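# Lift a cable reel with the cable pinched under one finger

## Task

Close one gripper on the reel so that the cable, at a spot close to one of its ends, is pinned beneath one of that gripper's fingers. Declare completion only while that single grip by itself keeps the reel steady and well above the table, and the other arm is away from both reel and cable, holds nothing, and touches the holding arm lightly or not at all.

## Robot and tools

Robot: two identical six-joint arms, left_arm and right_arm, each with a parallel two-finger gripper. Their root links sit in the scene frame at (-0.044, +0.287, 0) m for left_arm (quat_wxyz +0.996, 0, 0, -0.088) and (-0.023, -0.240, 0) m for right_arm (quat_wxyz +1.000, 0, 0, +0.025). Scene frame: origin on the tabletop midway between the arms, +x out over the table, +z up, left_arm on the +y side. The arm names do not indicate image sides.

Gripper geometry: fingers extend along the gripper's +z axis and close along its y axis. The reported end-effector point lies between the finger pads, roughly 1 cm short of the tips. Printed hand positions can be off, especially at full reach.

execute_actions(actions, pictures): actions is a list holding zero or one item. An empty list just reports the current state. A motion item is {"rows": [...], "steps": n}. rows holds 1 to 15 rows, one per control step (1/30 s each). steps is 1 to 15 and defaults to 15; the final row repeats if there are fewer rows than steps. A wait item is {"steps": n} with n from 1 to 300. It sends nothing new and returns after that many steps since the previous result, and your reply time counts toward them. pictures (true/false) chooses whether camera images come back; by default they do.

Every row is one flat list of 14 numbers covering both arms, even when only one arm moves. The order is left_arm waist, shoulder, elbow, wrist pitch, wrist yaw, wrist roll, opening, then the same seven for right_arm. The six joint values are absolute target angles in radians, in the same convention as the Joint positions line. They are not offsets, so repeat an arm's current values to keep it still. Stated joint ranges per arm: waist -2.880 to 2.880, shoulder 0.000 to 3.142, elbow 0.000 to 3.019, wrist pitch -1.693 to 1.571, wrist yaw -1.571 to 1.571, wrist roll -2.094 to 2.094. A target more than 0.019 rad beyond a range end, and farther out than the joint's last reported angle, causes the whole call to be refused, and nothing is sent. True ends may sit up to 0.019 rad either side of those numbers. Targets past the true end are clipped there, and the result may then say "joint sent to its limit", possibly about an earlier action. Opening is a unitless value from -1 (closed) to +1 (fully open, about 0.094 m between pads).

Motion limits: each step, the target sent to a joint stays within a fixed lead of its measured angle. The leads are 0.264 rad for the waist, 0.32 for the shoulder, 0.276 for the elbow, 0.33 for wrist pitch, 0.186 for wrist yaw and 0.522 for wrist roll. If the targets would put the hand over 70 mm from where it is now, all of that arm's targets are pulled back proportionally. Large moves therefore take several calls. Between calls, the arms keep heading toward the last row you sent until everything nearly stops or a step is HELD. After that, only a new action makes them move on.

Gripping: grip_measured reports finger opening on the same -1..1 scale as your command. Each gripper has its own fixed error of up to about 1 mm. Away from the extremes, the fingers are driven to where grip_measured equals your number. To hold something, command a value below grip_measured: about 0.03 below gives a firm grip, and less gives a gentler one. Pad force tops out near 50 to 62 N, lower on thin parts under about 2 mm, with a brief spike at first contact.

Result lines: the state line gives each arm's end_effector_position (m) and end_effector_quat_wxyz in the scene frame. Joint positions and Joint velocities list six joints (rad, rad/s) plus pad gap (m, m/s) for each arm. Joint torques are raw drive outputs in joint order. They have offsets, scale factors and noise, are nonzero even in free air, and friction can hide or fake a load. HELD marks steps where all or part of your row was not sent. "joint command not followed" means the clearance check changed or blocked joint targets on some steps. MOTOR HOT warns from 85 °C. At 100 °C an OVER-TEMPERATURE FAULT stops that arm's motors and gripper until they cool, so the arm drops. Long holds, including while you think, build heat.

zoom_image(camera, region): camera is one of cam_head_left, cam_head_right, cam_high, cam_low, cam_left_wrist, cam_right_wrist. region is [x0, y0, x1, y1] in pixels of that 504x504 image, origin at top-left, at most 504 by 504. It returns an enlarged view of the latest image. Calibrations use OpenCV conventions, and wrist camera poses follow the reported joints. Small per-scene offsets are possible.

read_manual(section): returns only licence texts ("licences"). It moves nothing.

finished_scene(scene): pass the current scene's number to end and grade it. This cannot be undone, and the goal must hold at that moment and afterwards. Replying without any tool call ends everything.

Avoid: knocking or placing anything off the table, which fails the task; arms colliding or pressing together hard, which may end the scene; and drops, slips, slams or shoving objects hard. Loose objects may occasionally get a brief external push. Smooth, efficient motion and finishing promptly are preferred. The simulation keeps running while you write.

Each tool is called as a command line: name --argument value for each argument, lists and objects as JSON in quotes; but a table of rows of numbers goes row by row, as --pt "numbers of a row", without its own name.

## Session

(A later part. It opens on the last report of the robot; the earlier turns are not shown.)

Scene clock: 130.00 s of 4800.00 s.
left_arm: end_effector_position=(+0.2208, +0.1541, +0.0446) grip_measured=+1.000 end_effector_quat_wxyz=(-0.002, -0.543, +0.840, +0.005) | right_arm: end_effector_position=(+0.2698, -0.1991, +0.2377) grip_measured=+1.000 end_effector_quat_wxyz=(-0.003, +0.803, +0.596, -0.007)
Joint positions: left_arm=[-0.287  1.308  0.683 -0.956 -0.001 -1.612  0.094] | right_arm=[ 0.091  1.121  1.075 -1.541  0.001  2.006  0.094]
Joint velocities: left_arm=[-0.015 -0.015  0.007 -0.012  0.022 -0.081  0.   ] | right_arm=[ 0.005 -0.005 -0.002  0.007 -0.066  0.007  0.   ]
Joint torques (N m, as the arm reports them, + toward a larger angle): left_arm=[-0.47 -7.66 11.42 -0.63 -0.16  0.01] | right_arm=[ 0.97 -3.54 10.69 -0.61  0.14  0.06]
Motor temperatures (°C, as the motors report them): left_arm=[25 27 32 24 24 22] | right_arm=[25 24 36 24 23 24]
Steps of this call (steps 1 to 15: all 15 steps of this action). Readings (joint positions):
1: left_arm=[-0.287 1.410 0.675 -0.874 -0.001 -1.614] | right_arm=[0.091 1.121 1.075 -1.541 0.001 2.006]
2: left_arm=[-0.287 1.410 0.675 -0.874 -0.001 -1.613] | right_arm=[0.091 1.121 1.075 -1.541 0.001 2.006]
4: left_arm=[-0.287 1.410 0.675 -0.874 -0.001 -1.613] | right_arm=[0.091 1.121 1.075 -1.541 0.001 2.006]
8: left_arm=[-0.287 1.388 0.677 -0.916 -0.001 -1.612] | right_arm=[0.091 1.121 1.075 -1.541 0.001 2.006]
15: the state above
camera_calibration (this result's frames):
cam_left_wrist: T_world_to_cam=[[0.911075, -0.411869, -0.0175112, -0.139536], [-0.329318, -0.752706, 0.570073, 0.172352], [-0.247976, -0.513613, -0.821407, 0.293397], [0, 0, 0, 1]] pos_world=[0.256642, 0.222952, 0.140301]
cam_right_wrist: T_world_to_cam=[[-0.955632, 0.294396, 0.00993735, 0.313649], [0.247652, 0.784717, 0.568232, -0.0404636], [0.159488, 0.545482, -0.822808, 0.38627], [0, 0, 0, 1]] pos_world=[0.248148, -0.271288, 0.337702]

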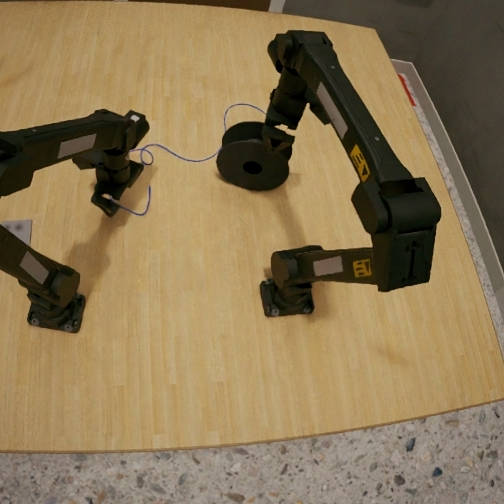

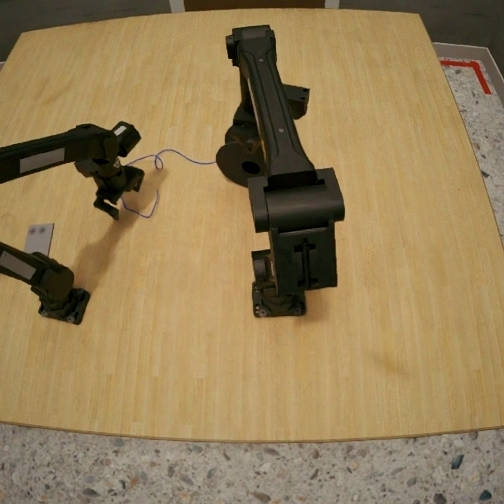

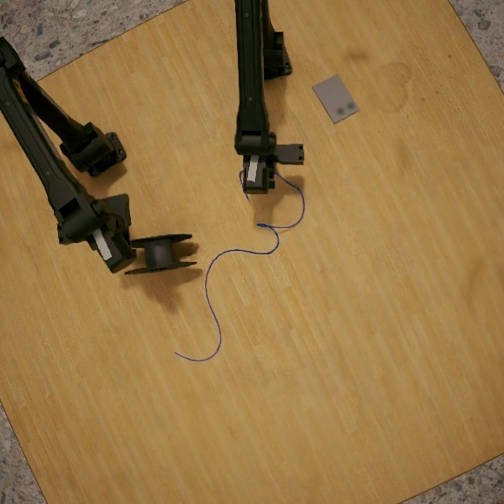

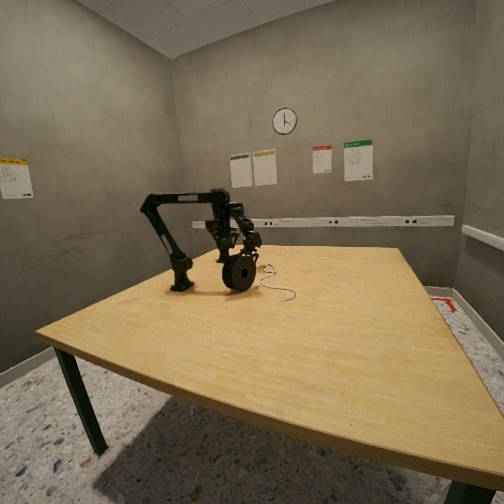

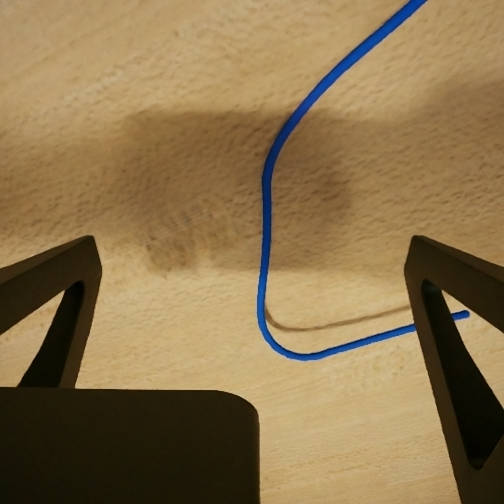

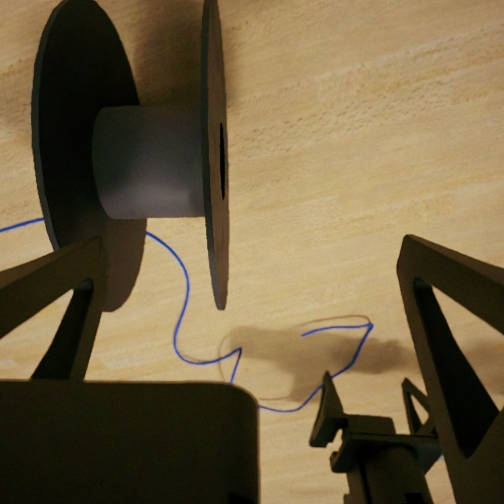

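execute_actions --actions '[{"rows":[[-0.3,1.3,0.75,-0.97,0,2.08,1,0.09,1.13,1.12,-1.55,0,2.02,1],[-0.3,1.3,0.75,-0.97,0,2.08,1,0.09,1.13,1.12,-1.55,0,2.02,1],[-0.3,1.3,0.75,-0.97,0,2.08,1,0.09,1.13,1.12,-1.55,0,2.02,1],[-0.475,1.42,0.83,-0.93,0,2.08,1,0.09,1.13,1.12,-1.55,0,2.02,1]],"steps":15}]' --pictures false

execute_actions --actions '[{"steps":25}]'

Scene clock: 133.43 s of 4800.00 s.
left_arm: end_effector_position=(+0.2306, +0.0704, +0.0495) grip_measured=+1.000 end_effector_quat_wxyz=(+0.010, +0.246, +0.969, -0.005) | right_arm: end_effector_position=(+0.2698, -0.1991, +0.2377) grip_measured=+1.000 end_effector_quat_wxyz=(-0.003, +0.803, +0.596, -0.007)
Joint positions: left_arm=[-0.489  1.42   0.806 -0.935  0.    -0.168  0.094] | right_arm=[ 0.091  1.121  1.075 -1.541  0.001  2.006  0.094]
Joint velocities: left_arm=[ 0.044 -0.005 -0.002 -0.007  0.022  2.777  0.   ] | right_arm=[-0.015 -0.005 -0.002 -0.002 -0.022 -0.007  0.   ]
Joint torques (N m, as the arm reports them, + toward a larger angle): left_arm=[  1.52 -10.79  10.45   0.28  -0.12  -0.05] | right_arm=[ 0.42 -3.7  10.7  -0.82  0.1   0.05]
Motor temperatures (°C, as the motors report them): left_arm=[25 27 32 24 24 22] | right_arm=[25 24 37 24 23 24]
Steps of this call (steps 1 to 15: the robot went on to your last target; steps 16 to 88: nothing new was sent; steps 89 to 103: all 15 steps of this action). Readings (joint positions):
89: left_arm=[-0.287 1.308 0.685 -0.959 -0.001 -1.528] | right_arm=[0.091 1.121 1.075 -1.541 0.001 2.006]
90: left_arm=[-0.287 1.308 0.688 -0.959 -0.001 -1.428] | right_arm=[0.091 1.121 1.075 -1.541 0.001 2.006]
92: left_arm=[-0.299 1.315 0.702 -0.959 -0.005 -1.246] | right_arm=[0.091 1.121 1.075 -1.541 0.001 2.006]
96: left_arm=[-0.442 1.397 0.785 -0.944 -0.003 -0.866] | right_arm=[0.091 1.121 1.075 -1.541 0.001 2.006]
103: the state above

Scene clock: 134.27 s of 4800.00 s.
left_arm: end_effector_position=(+0.2311, +0.0710, +0.0495) grip_measured=+1.000 end_effector_quat_wxyz=(+0.009, +0.968, +0.249, +0.007) | right_arm: end_effector_position=(+0.2698, -0.1991, +0.2377) grip_measured=+1.000 end_effector_quat_wxyz=(-0.003, +0.803, +0.596, -0.007)
Joint positions: left_arm=[-0.487  1.42   0.806 -0.935  0.     1.975  0.094] | right_arm=[ 0.091  1.121  1.075 -1.541  0.001  2.006  0.094]
Joint velocities: left_arm=[-0.005 -0.005 -0.007 -0.002 -0.022  0.623  0.   ] | right_arm=[-0.015 -0.015 -0.002  0.002 -0.022 -0.051  0.   ]
Joint torques (N m, as the arm reports them, + toward a larger angle): left_arm=[  1.54 -10.98  10.46   0.17   0.01   0.01] | right_arm=[ 0.69 -3.65 10.65 -0.69  0.1   0.09]
Motor temperatures (°C, as the motors report them): left_arm=[25 27 32 24 24 22] | right_arm=[25 24 37 24 23 24]
Steps of this call (steps 1 to 25: the robot went on to your last target). Readings (joint positions):
1: left_arm=[-0.488 1.420 0.806 -0.935 0.000 -0.069] | right_arm=[0.091 1.121 1.075 -1.541 0.001 2.006]
2: left_arm=[-0.488 1.420 0.806 -0.935 0.000 0.030] | right_arm=[0.091 1.121 1.075 -1.541 0.001 2.006]
4: left_arm=[-0.487 1.420 0.806 -0.935 0.000 0.229] | right_arm=[0.091 1.121 1.075 -1.541 0.001 2.006]
8: left_arm=[-0.487 1.420 0.806 -0.935 0.000 0.626] | right_arm=[0.091 1.121 1.075 -1.541 0.001 2.006]
25: the state above
camera_calibration (this result's frames):
cam_left_wrist: T_world_to_cam=[[-0.479884, 0.876882, -0.0280868, 0.0474131], [0.707732, 0.405837, 0.578284, -0.211885], [0.518485, 0.257631, -0.815352, 0.0250813], [0, 0, 0, 1]] pos_world=[0.159706, 0.0379535, 0.144312]
cam_right_wrist: T_world_to_cam=[[-0.955632, 0.294396, 0.00993735, 0.313649], [0.247652, 0.784717, 0.568232, -0.0404636], [0.159488, 0.545482, -0.822808, 0.38627], [0, 0, 0, 1]] pos_world=[0.248148, -0.271288, 0.337702]

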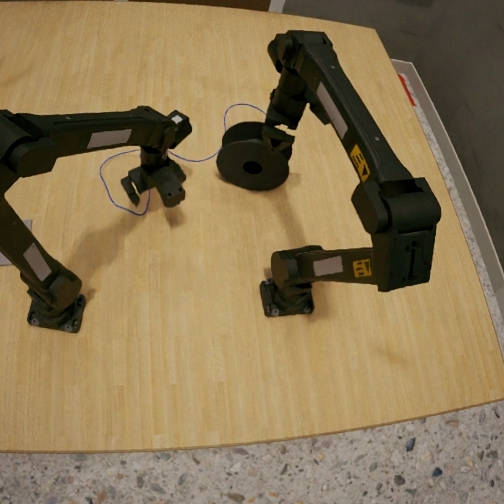

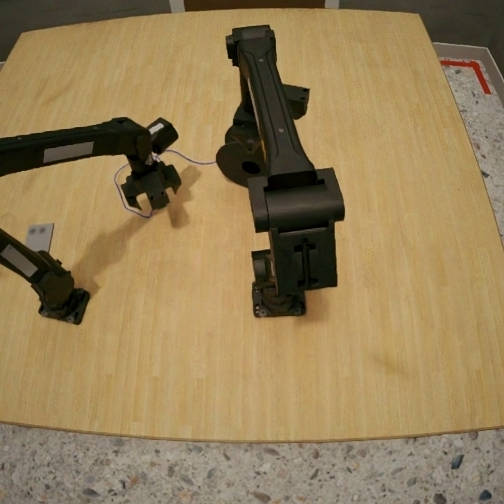

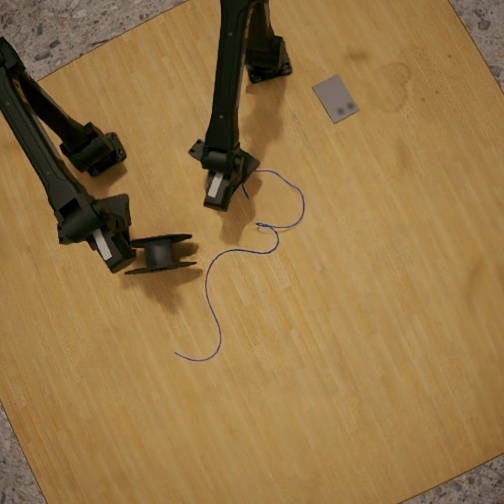

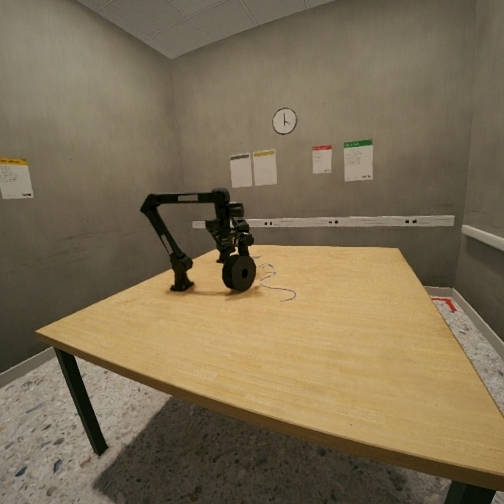

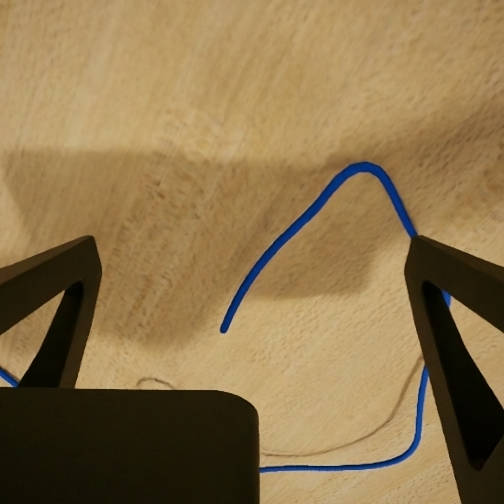

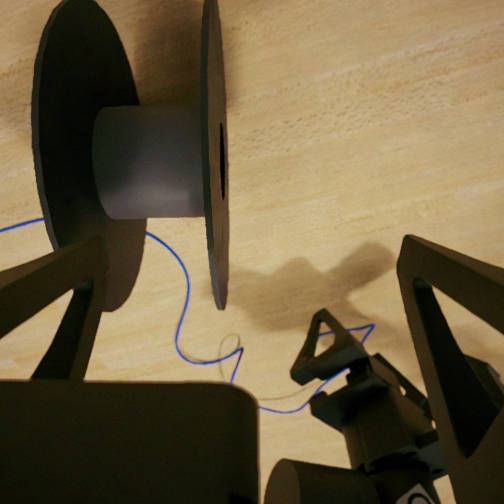

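execute_actions --actions '[{"rows":[[-0.42,1.4,0.79,-0.93,0,2.08,1,0.09,1.13,1.12,-1.55,0,2.02,1],[-0.42,1.4,0.79,-0.93,0,2.08,1,0.09,1.13,1.12,-1.55,0,2.02,1],[-0.42,1.4,0.79,-0.93,0,2.08,1,0.09,1.13,1.12,-1.55,0,2.02,1],[-0.42,1.4,0.79,-0.93,0,2.08,1,0.09,1.13,1.12,-1.55,0,2.02,1],[-0.42,1.4,0.79,-0.93,0,2.08,1,0.09,1.13,1.12,-1.55,0,2.02,1],[-0.42,1.48,0.755,-0.85,0,2.08,1,0.09,1.13,1.12,-1.55,0,2.02,1]],"steps":15}]'

Scene clock: 136.70 s of 4800.00 s.
left_arm: end_effector_position=(+0.2353, +0.0958, +0.0166) grip_measured=+1.000 end_effector_quat_wxyz=(-0.005, +0.972, +0.236, -0.005) | right_arm: end_effector_position=(+0.2698, -0.1991, +0.2377) grip_measured=+1.000 end_effector_quat_wxyz=(-0.003, +0.803, +0.596, -0.007)
Joint positions: left_arm=[-0.422  1.478  0.759 -0.866  0.001  2.068  0.094] | right_arm=[ 0.091  1.121  1.075 -1.541  0.001  2.006  0.094]
Joint velocities: left_arm=[-0.005 -0.015 -0.002 -0.012  0.007  0.007  0.   ] | right_arm=[ 0.005  0.015  0.002 -0.007 -0.022  0.022  0.   ]
Joint torques (N m, as the arm reports them, + toward a larger angle): left_arm=[  0.87 -10.57   7.24   0.6   -0.02   0.02] | right_arm=[ 0.7  -4.14 10.68 -0.76  0.08  0.06]
Motor temperatures (°C, as the motors report them): left_arm=[25 27 32 24 24 22] | right_arm=[25 24 37 24 23 24]
Steps of this call (steps 1 to 30: the robot went on to your last target; steps 31 to 58: nothing new was sent; steps 59 to 73: all 15 steps of this action). Readings (joint positions):
59: left_arm=[-0.483 1.419 0.806 -0.935 0.001 2.068] | right_arm=[0.091 1.121 1.075 -1.541 0.001 2.006]
60: left_arm=[-0.474 1.417 0.805 -0.935 0.001 2.068] | right_arm=[0.091 1.121 1.075 -1.541 0.001 2.006]
62: left_arm=[-0.448 1.412 0.802 -0.935 0.001 2.068] | right_arm=[0.091 1.121 1.075 -1.541 0.001 2.006]
66: left_arm=[-0.422 1.428 0.784 -0.880 0.001 2.068] | right_arm=[0.091 1.121 1.075 -1.541 0.001 2.006]
73: the state above
camera_calibration (this result's frames):
cam_left_wrist: T_world_to_cam=[[-0.455954, 0.889995, 0.00393347, 0.0194067], [0.735082, 0.374092, 0.565428, -0.20906], [0.501757, 0.260701, -0.824788, -0.00648984], [0, 0, 0, 1]] pos_world=[0.165781, 0.0626275, 0.112779]
cam_right_wrist: T_world_to_cam=[[-0.955632, 0.294396, 0.00993735, 0.313649], [0.247652, 0.784717, 0.568232, -0.0404636], [0.159488, 0.545482, -0.822808, 0.38627], [0, 0, 0, 1]] pos_world=[0.248148, -0.271288, 0.337702]

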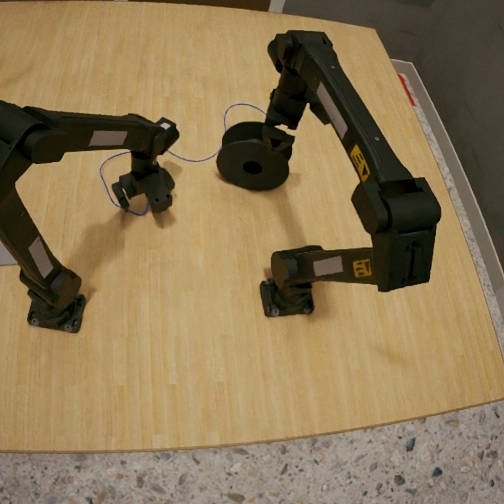

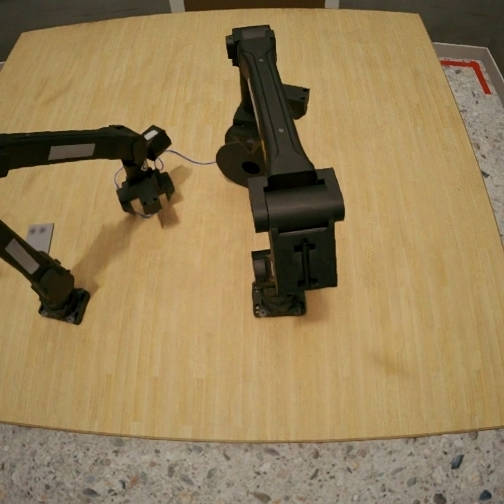

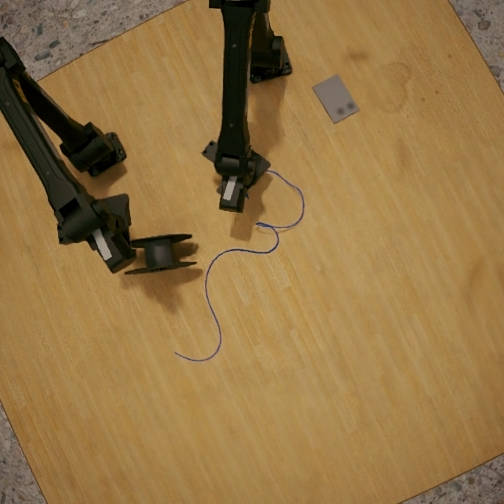

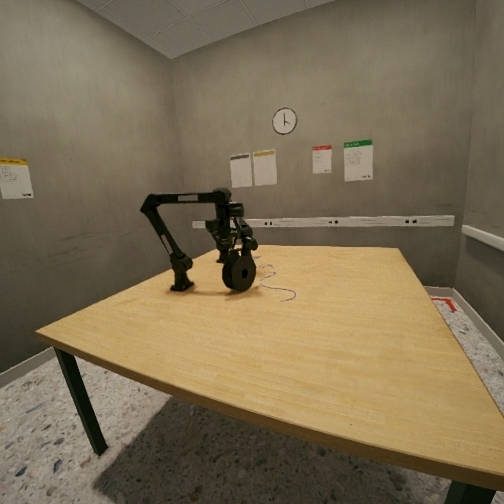

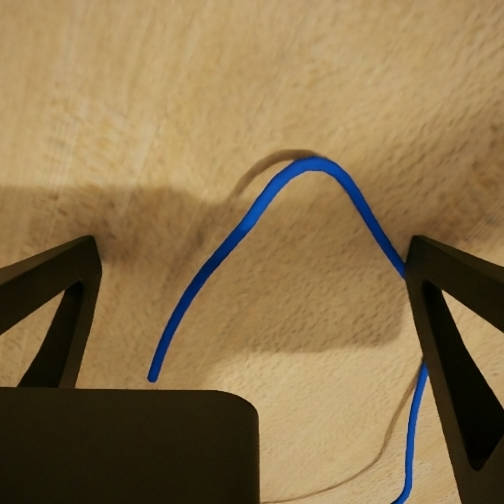

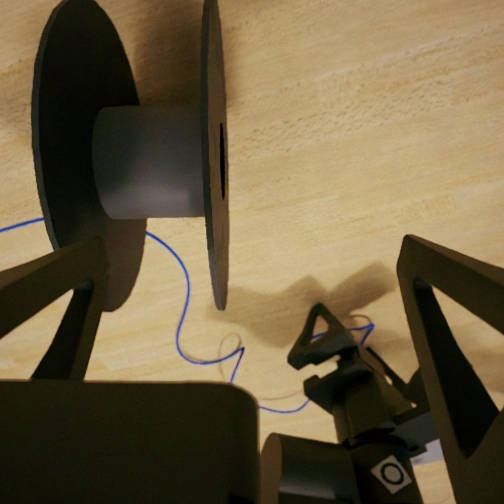

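execute_actions --actions '[{"rows":[[-0.48,1.485,0.77,-0.85,0,2.08,1,0.09,1.13,1.12,-1.55,0,2.02,1],[-0.48,1.485,0.77,-0.85,0,2.08,1,0.09,1.13,1.12,-1.55,0,2.02,1],[-0.48,1.485,0.77,-0.85,0,2.08,1,0.09,1.13,1.12,-1.55,0,2.02,1],[-0.48,1.485,0.77,-0.85,0,2.08,1,0.09,1.13,1.12,-1.55,0,2.02,1],[-0.48,1.485,0.77,-0.85,0,2.08,1,0.09,1.13,1.12,-1.55,0,2.02,1],[-0.48,1.485,0.77,-0.85,0,2.08,1,0.09,1.13,1.12,-1.55,0,2.02,1],[-0.48,1.51,0.77,-0.85,0,2.08,1,0.09,1.13,1.12,-1.55,0,2.02,1]],"steps":15}]'

Scene clock: 138.67 s of 4800.00 s.
left_arm: end_effector_position=(+0.2248, +0.0808, +0.0137) grip_measured=+1.000 end_effector_quat_wxyz=(-0.006, +0.978, +0.209, -0.006) | right_arm: end_effector_position=(+0.2698, -0.1991, +0.2377) grip_measured=+1.000 end_effector_quat_wxyz=(-0.003, +0.803, +0.596, -0.007)
Joint positions: left_arm=[-0.476  1.487  0.759 -0.86   0.     2.068  0.094] | right_arm=[ 0.091  1.121  1.075 -1.541  0.001  2.006  0.094]
Joint velocities: left_arm=[ 0.005  0.005 -0.007  0.002 -0.066  0.037  0.   ] | right_arm=[-0.005 -0.005  0.002  0.007 -0.051 -0.007  0.   ]
Joint torques (N m, as the arm reports them, + toward a larger angle): left_arm=[ 0.51 -9.21  8.37  0.34 -0.02  0.02] | right_arm=[ 0.86 -3.92 10.73 -0.74  0.08  0.08]
Motor temperatures (°C, as the motors report them): left_arm=[25 27 32 24 24 22] | right_arm=[25 24 37 24 23 24]
Steps of this call (steps 1 to 15: the robot went on to your last target; steps 16 to 44: nothing new was sent; steps 45 to 59: all 15 steps of this action). Readings (joint positions):
45: left_arm=[-0.425 1.478 0.759 -0.863 0.000 2.068] | right_arm=[0.091 1.121 1.075 -1.541 0.001 2.006]
46: left_arm=[-0.433 1.478 0.759 -0.863 0.000 2.068] | right_arm=[0.091 1.121 1.075 -1.541 0.001 2.006]
48: left_arm=[-0.455 1.478 0.759 -0.863 0.000 2.068] | right_arm=[0.091 1.121 1.075 -1.541 0.001 2.006]
52: left_arm=[-0.476 1.481 0.759 -0.863 0.000 2.068] | right_arm=[0.091 1.121 1.075 -1.541 0.001 2.006]
59: the state above
camera_calibration (this result's frames):
cam_left_wrist: T_world_to_cam=[[-0.406376, 0.913674, 0.00764468, 0.0148519], [0.755969, 0.33151, 0.564457, -0.195279], [0.513196, 0.235161, -0.825427, -0.000191679], [0, 0, 0, 1]] pos_world=[0.153759, 0.0512122, 0.109955]
cam_right_wrist: T_world_to_cam=[[-0.955632, 0.294396, 0.00993735, 0.313649], [0.247652, 0.784717, 0.568232, -0.0404636], [0.159488, 0.545482, -0.822808, 0.38627], [0, 0, 0, 1]] pos_world=[0.248148, -0.271288, 0.337702]

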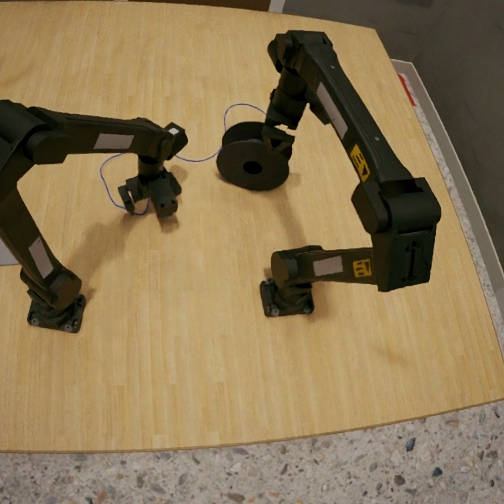

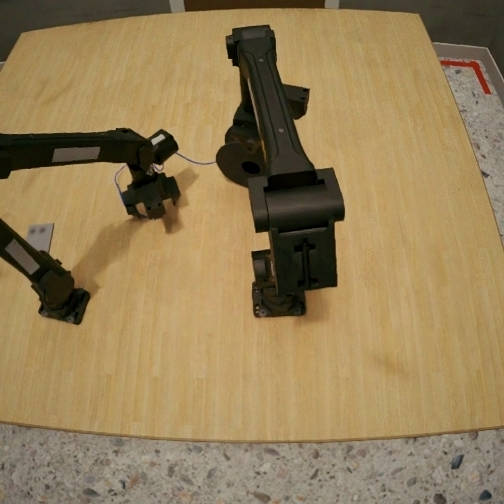

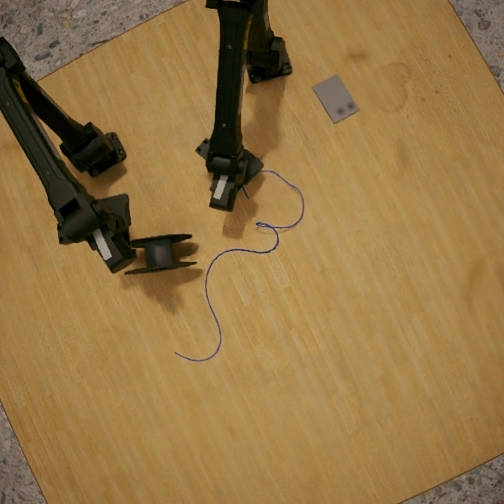

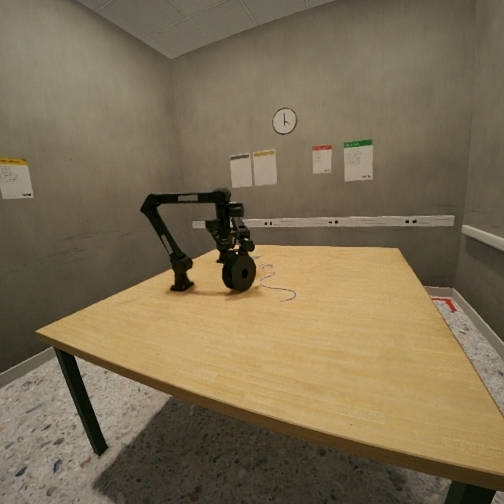

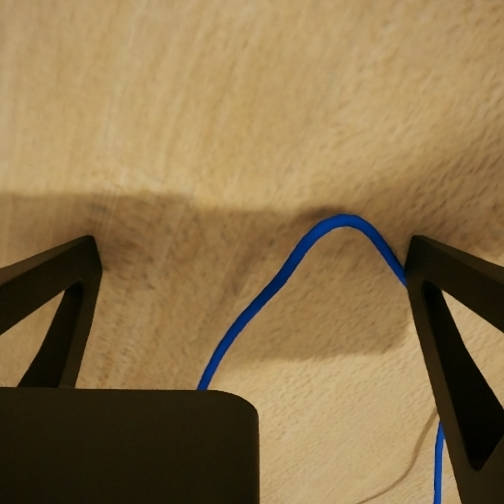

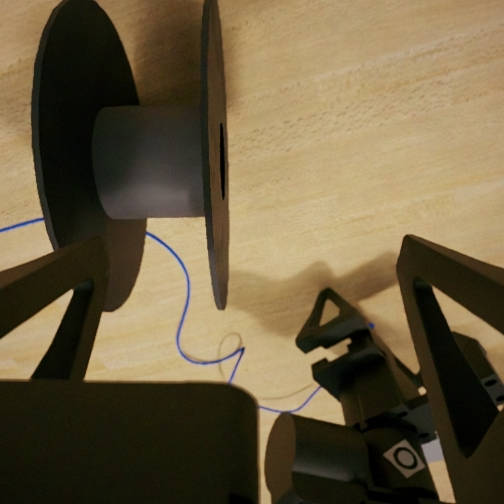

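execute_actions --actions '[{"rows":[[-0.45,1.51,0.81,-0.86,0,2.08,1,0.09,1.13,1.12,-1.55,0,2.02,1]],"steps":12}]'

Scene clock: 140.47 s of 4800.00 s.
left_arm: end_effector_position=(+0.2312, +0.0823, +0.0148) grip_measured=+1.000 end_effector_quat_wxyz=(-0.005, +0.976, +0.216, -0.004) | right_arm: end_effector_position=(+0.2698, -0.1991, +0.2377) grip_measured=+1.000 end_effector_quat_wxyz=(-0.003, +0.803, +0.596, -0.007)
Joint positions: left_arm=[-0.461  1.492  0.769 -0.86   0.     2.068  0.094] | right_arm=[ 0.091  1.121  1.075 -1.541  0.001  2.006  0.094]
Joint velocities: left_arm=[-0.015 -0.005 -0.007 -0.002 -0.037  0.022  0.   ] | right_arm=[-0.005 -0.005 -0.017 -0.002 -0.037  0.051  0.   ]
Joint torques (N m, as the arm reports them, + toward a larger angle): left_arm=[ 1.15 -9.94 11.18 -0.11 -0.01  0.01] | right_arm=[ 0.55 -3.55 10.57 -0.66  0.1   0.07]
Motor temperatures (°C, as the motors report them): left_arm=[25 27 32 24 24 22] | right_arm=[25 24 37 24 23 24]
Steps of this call (steps 1 to 15: the robot went on to your last target; steps 16 to 42: nothing new was sent; steps 43 to 54: all 12 steps of this action). Readings (joint positions):
43: left_arm=[-0.475 1.487 0.760 -0.860 0.000 2.068] | right_arm=[0.091 1.121 1.075 -1.541 0.001 2.006]
44: left_arm=[-0.473 1.488 0.762 -0.860 0.000 2.068] | right_arm=[0.091 1.121 1.075 -1.541 0.001 2.006]
46: left_arm=[-0.467 1.491 0.766 -0.860 0.000 2.068] | right_arm=[0.091 1.121 1.075 -1.541 0.001 2.006]
50: left_arm=[-0.461 1.492 0.769 -0.860 0.000 2.068] | right_arm=[0.091 1.121 1.075 -1.541 0.001 2.006]
54: the state above
camera_calibration (this result's frames):
cam_left_wrist: T_world_to_cam=[[-0.419944, 0.907543, 0.00362647, 0.0197455], [0.748874, 0.344261, 0.566279, -0.200685], [0.512674, 0.240521, -0.824206, -0.00326057], [0, 0, 0, 1]] pos_world=[0.160252, 0.0519524, 0.110885]
cam_right_wrist: T_world_to_cam=[[-0.955632, 0.294396, 0.00993735, 0.313649], [0.247652, 0.784717, 0.568232, -0.0404636], [0.159488, 0.545482, -0.822808, 0.38627], [0, 0, 0, 1]] pos_world=[0.248148, -0.271288, 0.337702]

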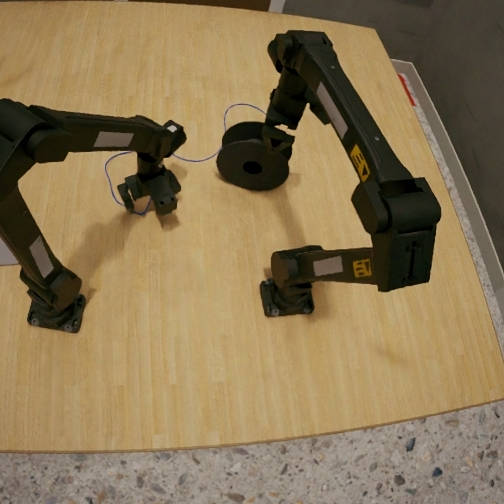

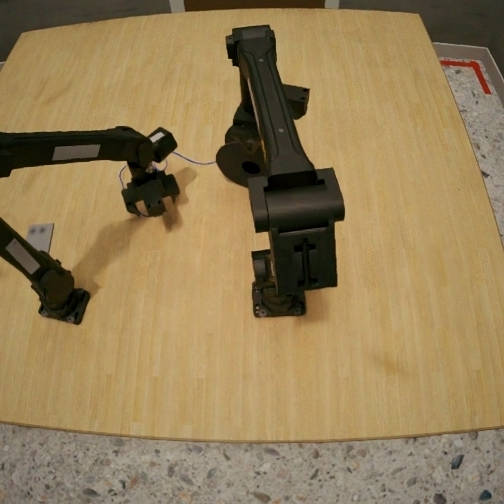

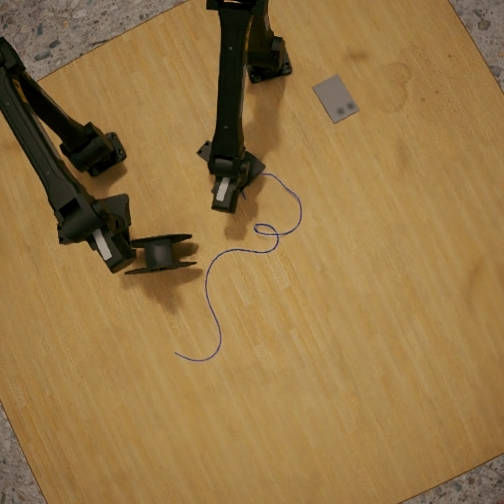

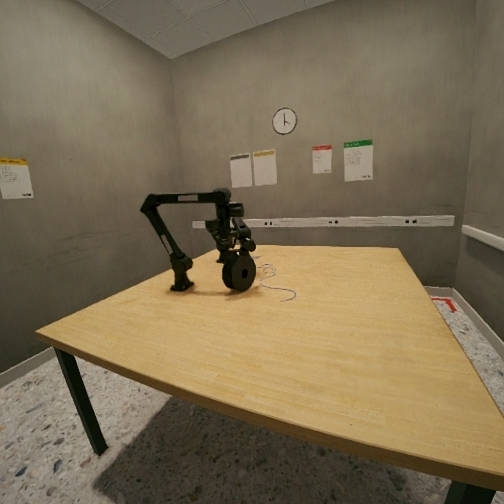

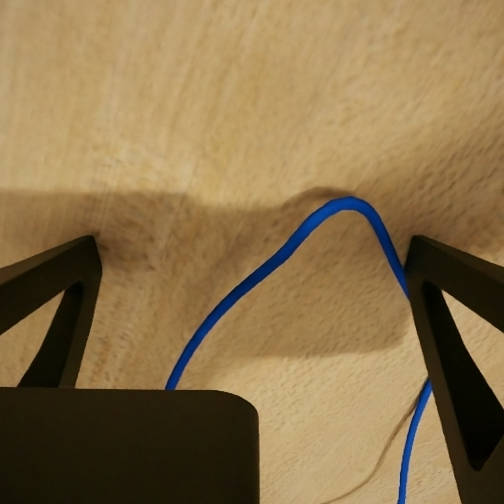

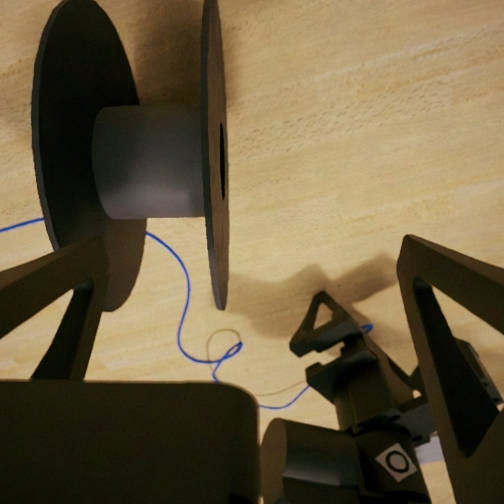

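execute_actions --actions '[{"rows":[[-0.45,1.44,0.81,-0.9,0,2.08,1,0.09,1.13,1.12,-1.55,0,2.02,1],[-0.45,1.44,0.81,-0.9,0,2.08,1,0.09,1.13,1.12,-1.55,0,2.02,1],[-0.45,1.44,0.81,-0.9,0,2.08,1,0.09,1.13,1.12,-1.55,0,2.02,1],[-0.45,1.44,0.81,-0.9,0,2.08,-0.3,0.09,1.13,1.12,-1.55,0,2.02,1],[-0.45,1.44,0.81,-0.9,0,2.08,-0.3,0.09,1.13,1.12,-1.55,0,2.02,1],[-0.45,1.44,0.81,-0.9,0,2.08,-0.3,0.09,1.13,1.12,-1.55,0,2.02,1],[-0.45,1.44,0.81,-0.9,0,2.08,-0.3,0.09,1.13,1.12,-1.55,0,2.02,1],[-0.45,1.44,0.81,-0.9,0,2.08,-0.3,0.09,1.13,1.12,-1.55,0,2.02,1],[-0.45,1.53,0.79,-0.85,0,2.08,-0.3,0.09,1.13,1.12,-1.55,0,2.02,1]],"steps":15}]'

Scene clock: 142.80 s of 4800.00 s.
left_arm: end_effector_position=(+0.2348, +0.0797, +0.0137) grip_measured=-0.299 end_effector_quat_wxyz=(-0.005, +0.976, +0.216, -0.005) | right_arm: end_effector_position=(+0.2698, -0.1991, +0.2377) grip_measured=+1.000 end_effector_quat_wxyz=(-0.003, +0.803, +0.596, -0.007)
Joint positions: left_arm=[-0.461  1.505  0.78  -0.859  0.001  2.069  0.033] | right_arm=[ 0.091  1.121  1.075 -1.541  0.001  2.006  0.094]
Joint velocities: left_arm=[-0.005 -0.005  0.002  0.056  0.037 -0.037 -0.   ] | right_arm=[-0.005 -0.015  0.002 -0.012  0.022  0.095  0.   ]
Joint torques (N m, as the arm reports them, + toward a larger angle): left_arm=[ 1.71 -9.83  8.25  0.2  -0.02  0.01] | right_arm=[ 0.14 -3.79 10.67 -0.76  0.09  0.05]
Motor temperatures (°C, as the motors report them): left_arm=[25 27 32 24 24 22] | right_arm=[25 24 37 24 23 24]
Steps of this call (steps 1 to 15: the robot went on to your last target; steps 16 to 55: nothing new was sent; steps 56 to 70: all 15 steps of this action). Readings (joint positions):
56: left_arm=[-0.461 1.489 0.769 -0.866 0.000 2.068] | right_arm=[0.091 1.121 1.075 -1.541 0.001 2.006]
57: left_arm=[-0.461 1.483 0.769 -0.874 0.000 2.068] | right_arm=[0.091 1.121 1.075 -1.541 0.001 2.006]
59: left_arm=[-0.461 1.463 0.769 -0.884 0.000 2.068] | right_arm=[0.091 1.121 1.075 -1.541 0.001 2.006]
63: left_arm=[-0.461 1.438 0.770 -0.887 0.000 2.068] | right_arm=[0.091 1.121 1.075 -1.541 0.001 2.006]
70: the state above
camera_calibration (this result's frames):
cam_left_wrist: T_world_to_cam=[[-0.419599, 0.9077, 0.00410825, 0.0235132], [0.749482, 0.3439, 0.565693, -0.201986], [0.512067, 0.240444, -0.824605, -0.00522614], [0, 0, 0, 1]] pos_world=[0.163927, 0.0493765, 0.109856]
cam_right_wrist: T_world_to_cam=[[-0.955632, 0.294396, 0.00993735, 0.313649], [0.247652, 0.784717, 0.568232, -0.0404636], [0.159488, 0.545482, -0.822808, 0.38627], [0, 0, 0, 1]] pos_world=[0.248148, -0.271288, 0.337702]

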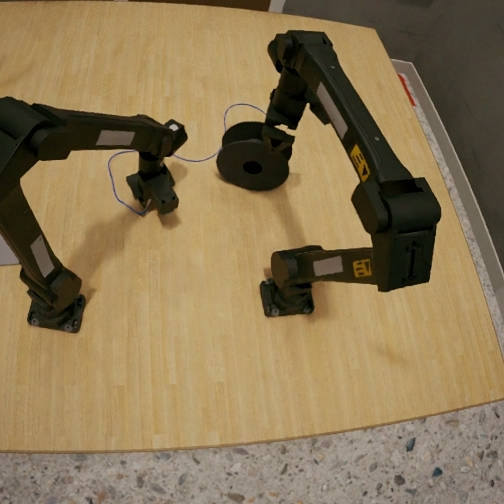

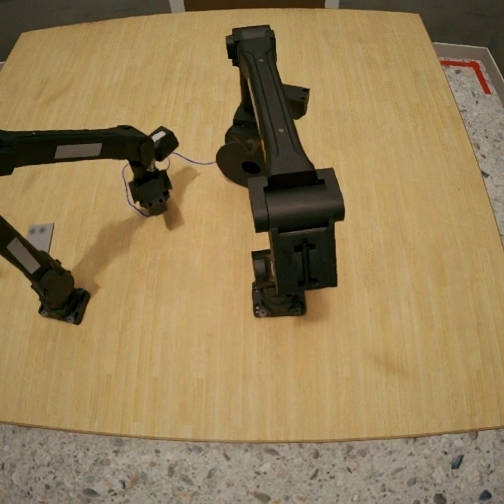

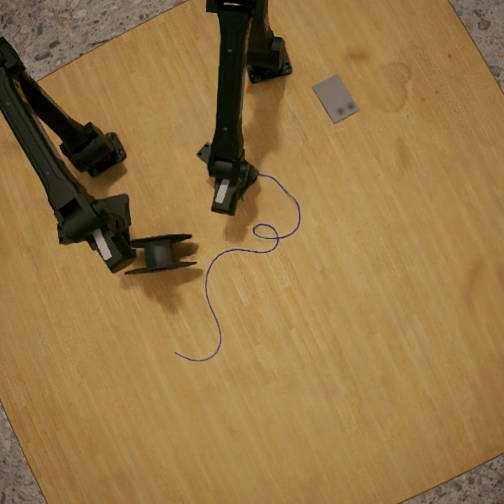

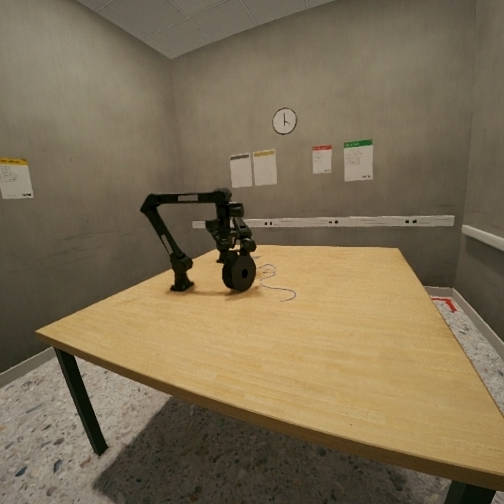

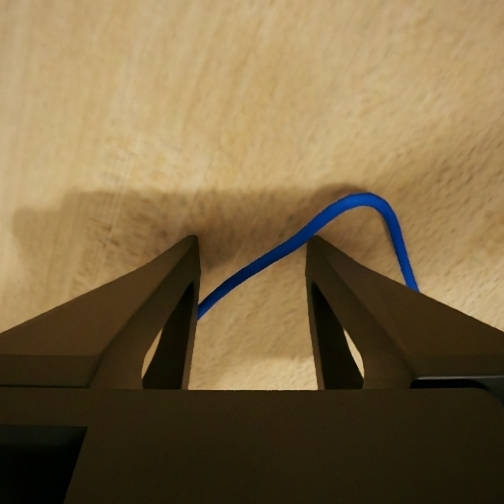

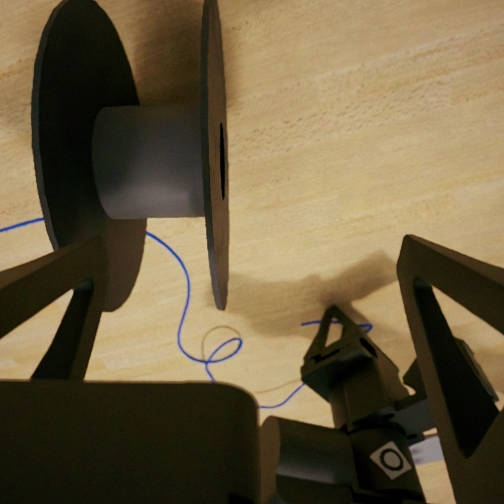

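Leg lies between the fingers; closing, then lifting and carrying it over.

execute_actions --actions '[{"rows":[[-0.45,1.53,0.79,-0.85,0,2.08,-1,0.09,1.13,1.12,-1.55,0,2.02,1],[-0.45,1.53,0.79,-0.85,0,2.08,-1,0.09,1.13,1.12,-1.55,0,2.02,1],[-0.45,1.53,0.79,-0.85,0,2.08,-1,0.09,1.13,1.12,-1.55,0,2.02,1],[-0.45,1.53,0.79,-0.85,0,2.08,-1,0.09,1.13,1.12,-1.55,0,2.02,1],[-0.45,1.53,0.79,-0.85,0,2.08,-1,0.09,1.13,1.12,-1.55,0,2.02,1],[-0.45,1.53,0.79,-0.85,0,2.08,-1,0.09,1.13,1.12,-1.55,0,2.02,1],[-0.45,1.45,1.2,-1.35,0,1.0,-1,0.09,1.13,1.12,-1.55,0,2.02,1]],"steps":15}]' --pictures false

execute_actions --actions '[{"rows":[[-0.5,1.55,1.45,-1.45,0,-2.08,-1,0.09,1.13,1.12,-1.55,0,2.02,1]],"steps":15}]' --pictures false

execute_actions --actions '[{"steps":28}]'

Scene clock: 144.60 s of 4800.00 s.
left_arm: end_effector_position=(+0.2633, +0.0586, +0.1237) grip_measured=-0.962 end_effector_quat_wxyz=(-0.046, +0.876, +0.479, -0.021) | right_arm: end_effector_position=(+0.2698, -0.1991, +0.2377) grip_measured=+1.000 end_effector_quat_wxyz=(-0.003, +0.803, +0.596, -0.007)
Joint positions: left_arm=[-0.461  1.479  1.088 -1.282  0.     1.503  0.002] | right_arm=[ 0.091  1.121  1.075 -1.541  0.001  2.006  0.094]
Joint velocities: left_arm=[-0.005 -0.161  1.14  -0.779  0.022 -2.777 -0.   ] | right_arm=[-0.015  0.005  0.002  0.017 -0.007  0.037  0.   ]
Joint torques (N m, as the arm reports them, + toward a larger angle): left_arm=[  1.54 -14.92  12.62  -0.66   0.    -0.12] | right_arm=[ 0.2  -3.97 10.59 -0.66  0.06  0.04]
Motor temperatures (°C, as the motors report them): left_arm=[25 27 32 24 24 22] | right_arm=[25 24 37 24 23 24]
Steps of this call (steps 1 to 15: the robot went on to your last target; steps 16 to 39: nothing new was sent; steps 40 to 54: all 15 steps of this action). Readings (joint positions):
40: left_arm=[-0.461 1.507 0.780 -0.858 0.001 2.069] | right_arm=[0.091 1.121 1.075 -1.541 0.001 2.006]
41: left_arm=[-0.461 1.507 0.780 -0.858 0.001 2.069] | right_arm=[0.091 1.121 1.075 -1.541 0.001 2.006]
43: left_arm=[-0.461 1.508 0.780 -0.858 0.001 2.069] | right_arm=[0.091 1.121 1.075 -1.541 0.001 2.006]
47: left_arm=[-0.461 1.507 0.821 -0.970 0.000 1.962] | right_arm=[0.091 1.121 1.075 -1.541 0.001 2.006]
54: the state above

Scene clock: 145.10 s of 4800.00 s.
left_arm: end_effector_position=(+0.3209, -0.0026, +0.2314) grip_measured=-0.962 end_effector_quat_wxyz=(+0.021, +0.370, +0.929, -0.006) | right_arm: end_effector_position=(+0.2698, -0.1991, +0.2377) grip_measured=+1.000 end_effector_quat_wxyz=(-0.003, +0.803, +0.596, -0.007)
Joint positions: left_arm=[-0.493  1.531  1.441 -1.437  0.     0.088  0.002] | right_arm=[ 0.091  1.121  1.075 -1.541  0.001  2.006  0.094]
Joint velocities: left_arm=[-0.015  0.015  0.007  0.002  0.037 -2.762 -0.001] | right_arm=[-0.015 -0.005 -0.007  0.002  0.037 -0.022  0.   ]
Joint torques (N m, as the arm reports them, + toward a larger angle): left_arm=[  0.36 -14.35  11.1   -0.44  -0.09  -0.14] | right_arm=[ 0.36 -3.72 10.62 -0.94  0.08  0.09]
Motor temperatures (°C, as the motors report them): left_arm=[25 27 32 24 24 22] | right_arm=[25 24 37 24 23 24]
Steps of this call (steps 1 to 15: all 15 steps of this action). Readings (joint positions):
1: left_arm=[-0.462 1.479 1.135 -1.319 0.000 1.425] | right_arm=[0.091 1.121 1.075 -1.541 0.001 2.006]
2: left_arm=[-0.464 1.485 1.190 -1.355 0.000 1.353] | right_arm=[0.091 1.121 1.075 -1.541 0.001 2.006]
4: left_arm=[-0.472 1.505 1.306 -1.400 0.000 1.182] | right_arm=[0.091 1.121 1.075 -1.541 0.001 2.006]
8: left_arm=[-0.489 1.522 1.438 -1.421 0.000 0.783] | right_arm=[0.091 1.121 1.075 -1.541 0.001 2.006]
15: the state above

Scene clock: 146.03 s of 4800.00 s.
left_arm: end_effector_position=(+0.3209, -0.0026, +0.2309) grip_measured=-0.961 end_effector_quat_wxyz=(-0.005, +0.628, -0.778, +0.021) | right_arm: end_effector_position=(+0.2698, -0.1991, +0.2377) grip_measured=+1.000 end_effector_quat_wxyz=(-0.003, +0.803, +0.596, -0.007)
Joint positions: left_arm=[-0.493  1.532  1.441 -1.437  0.    -2.028  0.002] | right_arm=[ 0.091  1.121  1.075 -1.541  0.001  2.006  0.094]
Joint velocities: left_arm=[ 0.005 -0.005 -0.002  0.017 -0.007 -0.3   -0.   ] | right_arm=[-0.005 -0.015  0.007 -0.017 -0.051  0.095  0.   ]
Joint torques (N m, as the arm reports them, + toward a larger angle): left_arm=[  0.35 -13.84  10.87  -0.58  -0.22  -0.19] | right_arm=[ 0.43 -3.59 10.69 -0.82  0.08  0.09]
Motor temperatures (°C, as the motors report them): left_arm=[25 27 32 24 24 22] | right_arm=[25 24 37 24 23 24]
Steps of this call (steps 1 to 28: the robot went on to your last target). Readings (joint positions):
1: left_arm=[-0.493 1.532 1.441 -1.437 0.000 -0.011] | right_arm=[0.091 1.121 1.075 -1.541 0.001 2.006]
2: left_arm=[-0.493 1.532 1.441 -1.437 0.000 -0.110] | right_arm=[0.091 1.121 1.075 -1.541 0.001 2.006]
4: left_arm=[-0.493 1.532 1.441 -1.437 0.000 -0.309] | right_arm=[0.091 1.121 1.075 -1.541 0.001 2.006]
8: left_arm=[-0.493 1.532 1.441 -1.437 0.000 -0.706] | right_arm=[0.091 1.121 1.075 -1.541 0.001 2.006]
28: the state above
camera_calibration (this result's frames):
cam_left_wrist: T_world_to_cam=[[0.97661, -0.212815, 0.0307103, -0.323683], [-0.190036, -0.787468, 0.586328, -0.0673284], [-0.100596, -0.57845, -0.809491, 0.340516], [0, 0, 0, 1]] pos_world=[0.337571, 0.0750681, 0.325062]
cam_right_wrist: T_world_to_cam=[[-0.955632, 0.294396, 0.00993735, 0.313649], [0.247652, 0.784717, 0.568232, -0.0404636], [0.159488, 0.545482, -0.822808, 0.38627], [0, 0, 0, 1]] pos_world=[0.248148, -0.271288, 0.337702]

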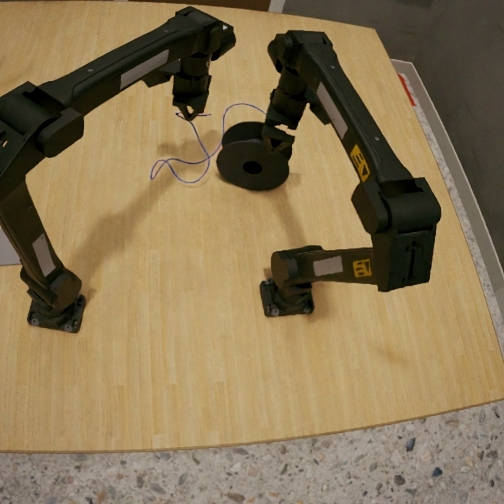

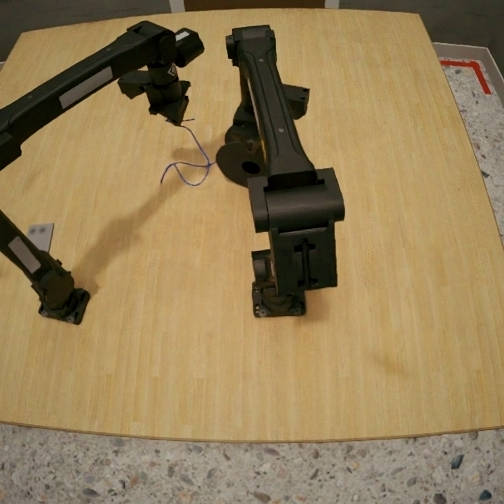

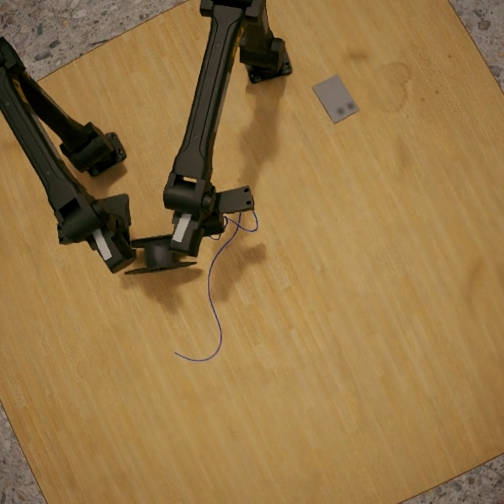

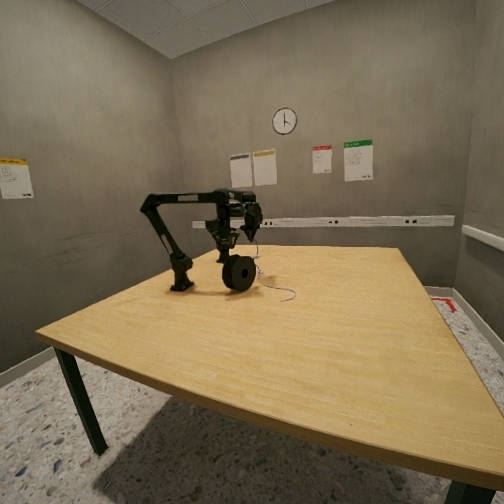

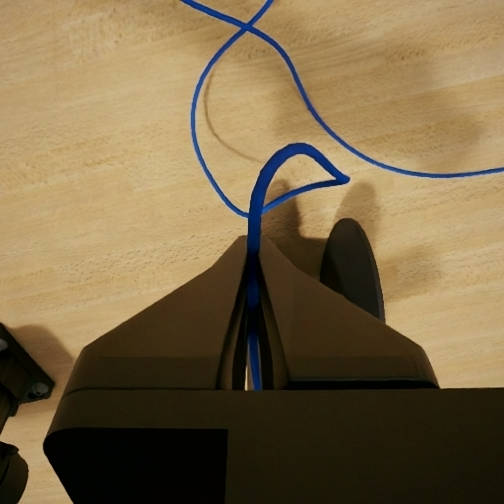

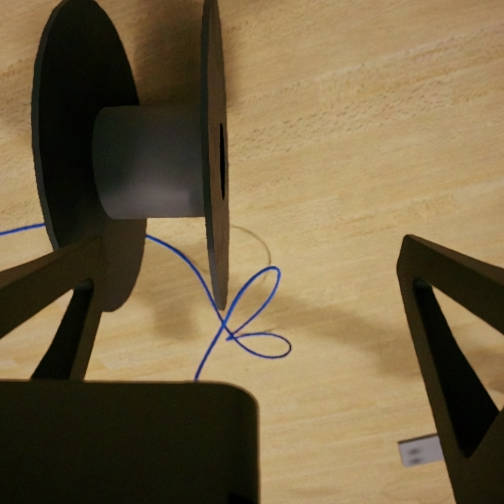

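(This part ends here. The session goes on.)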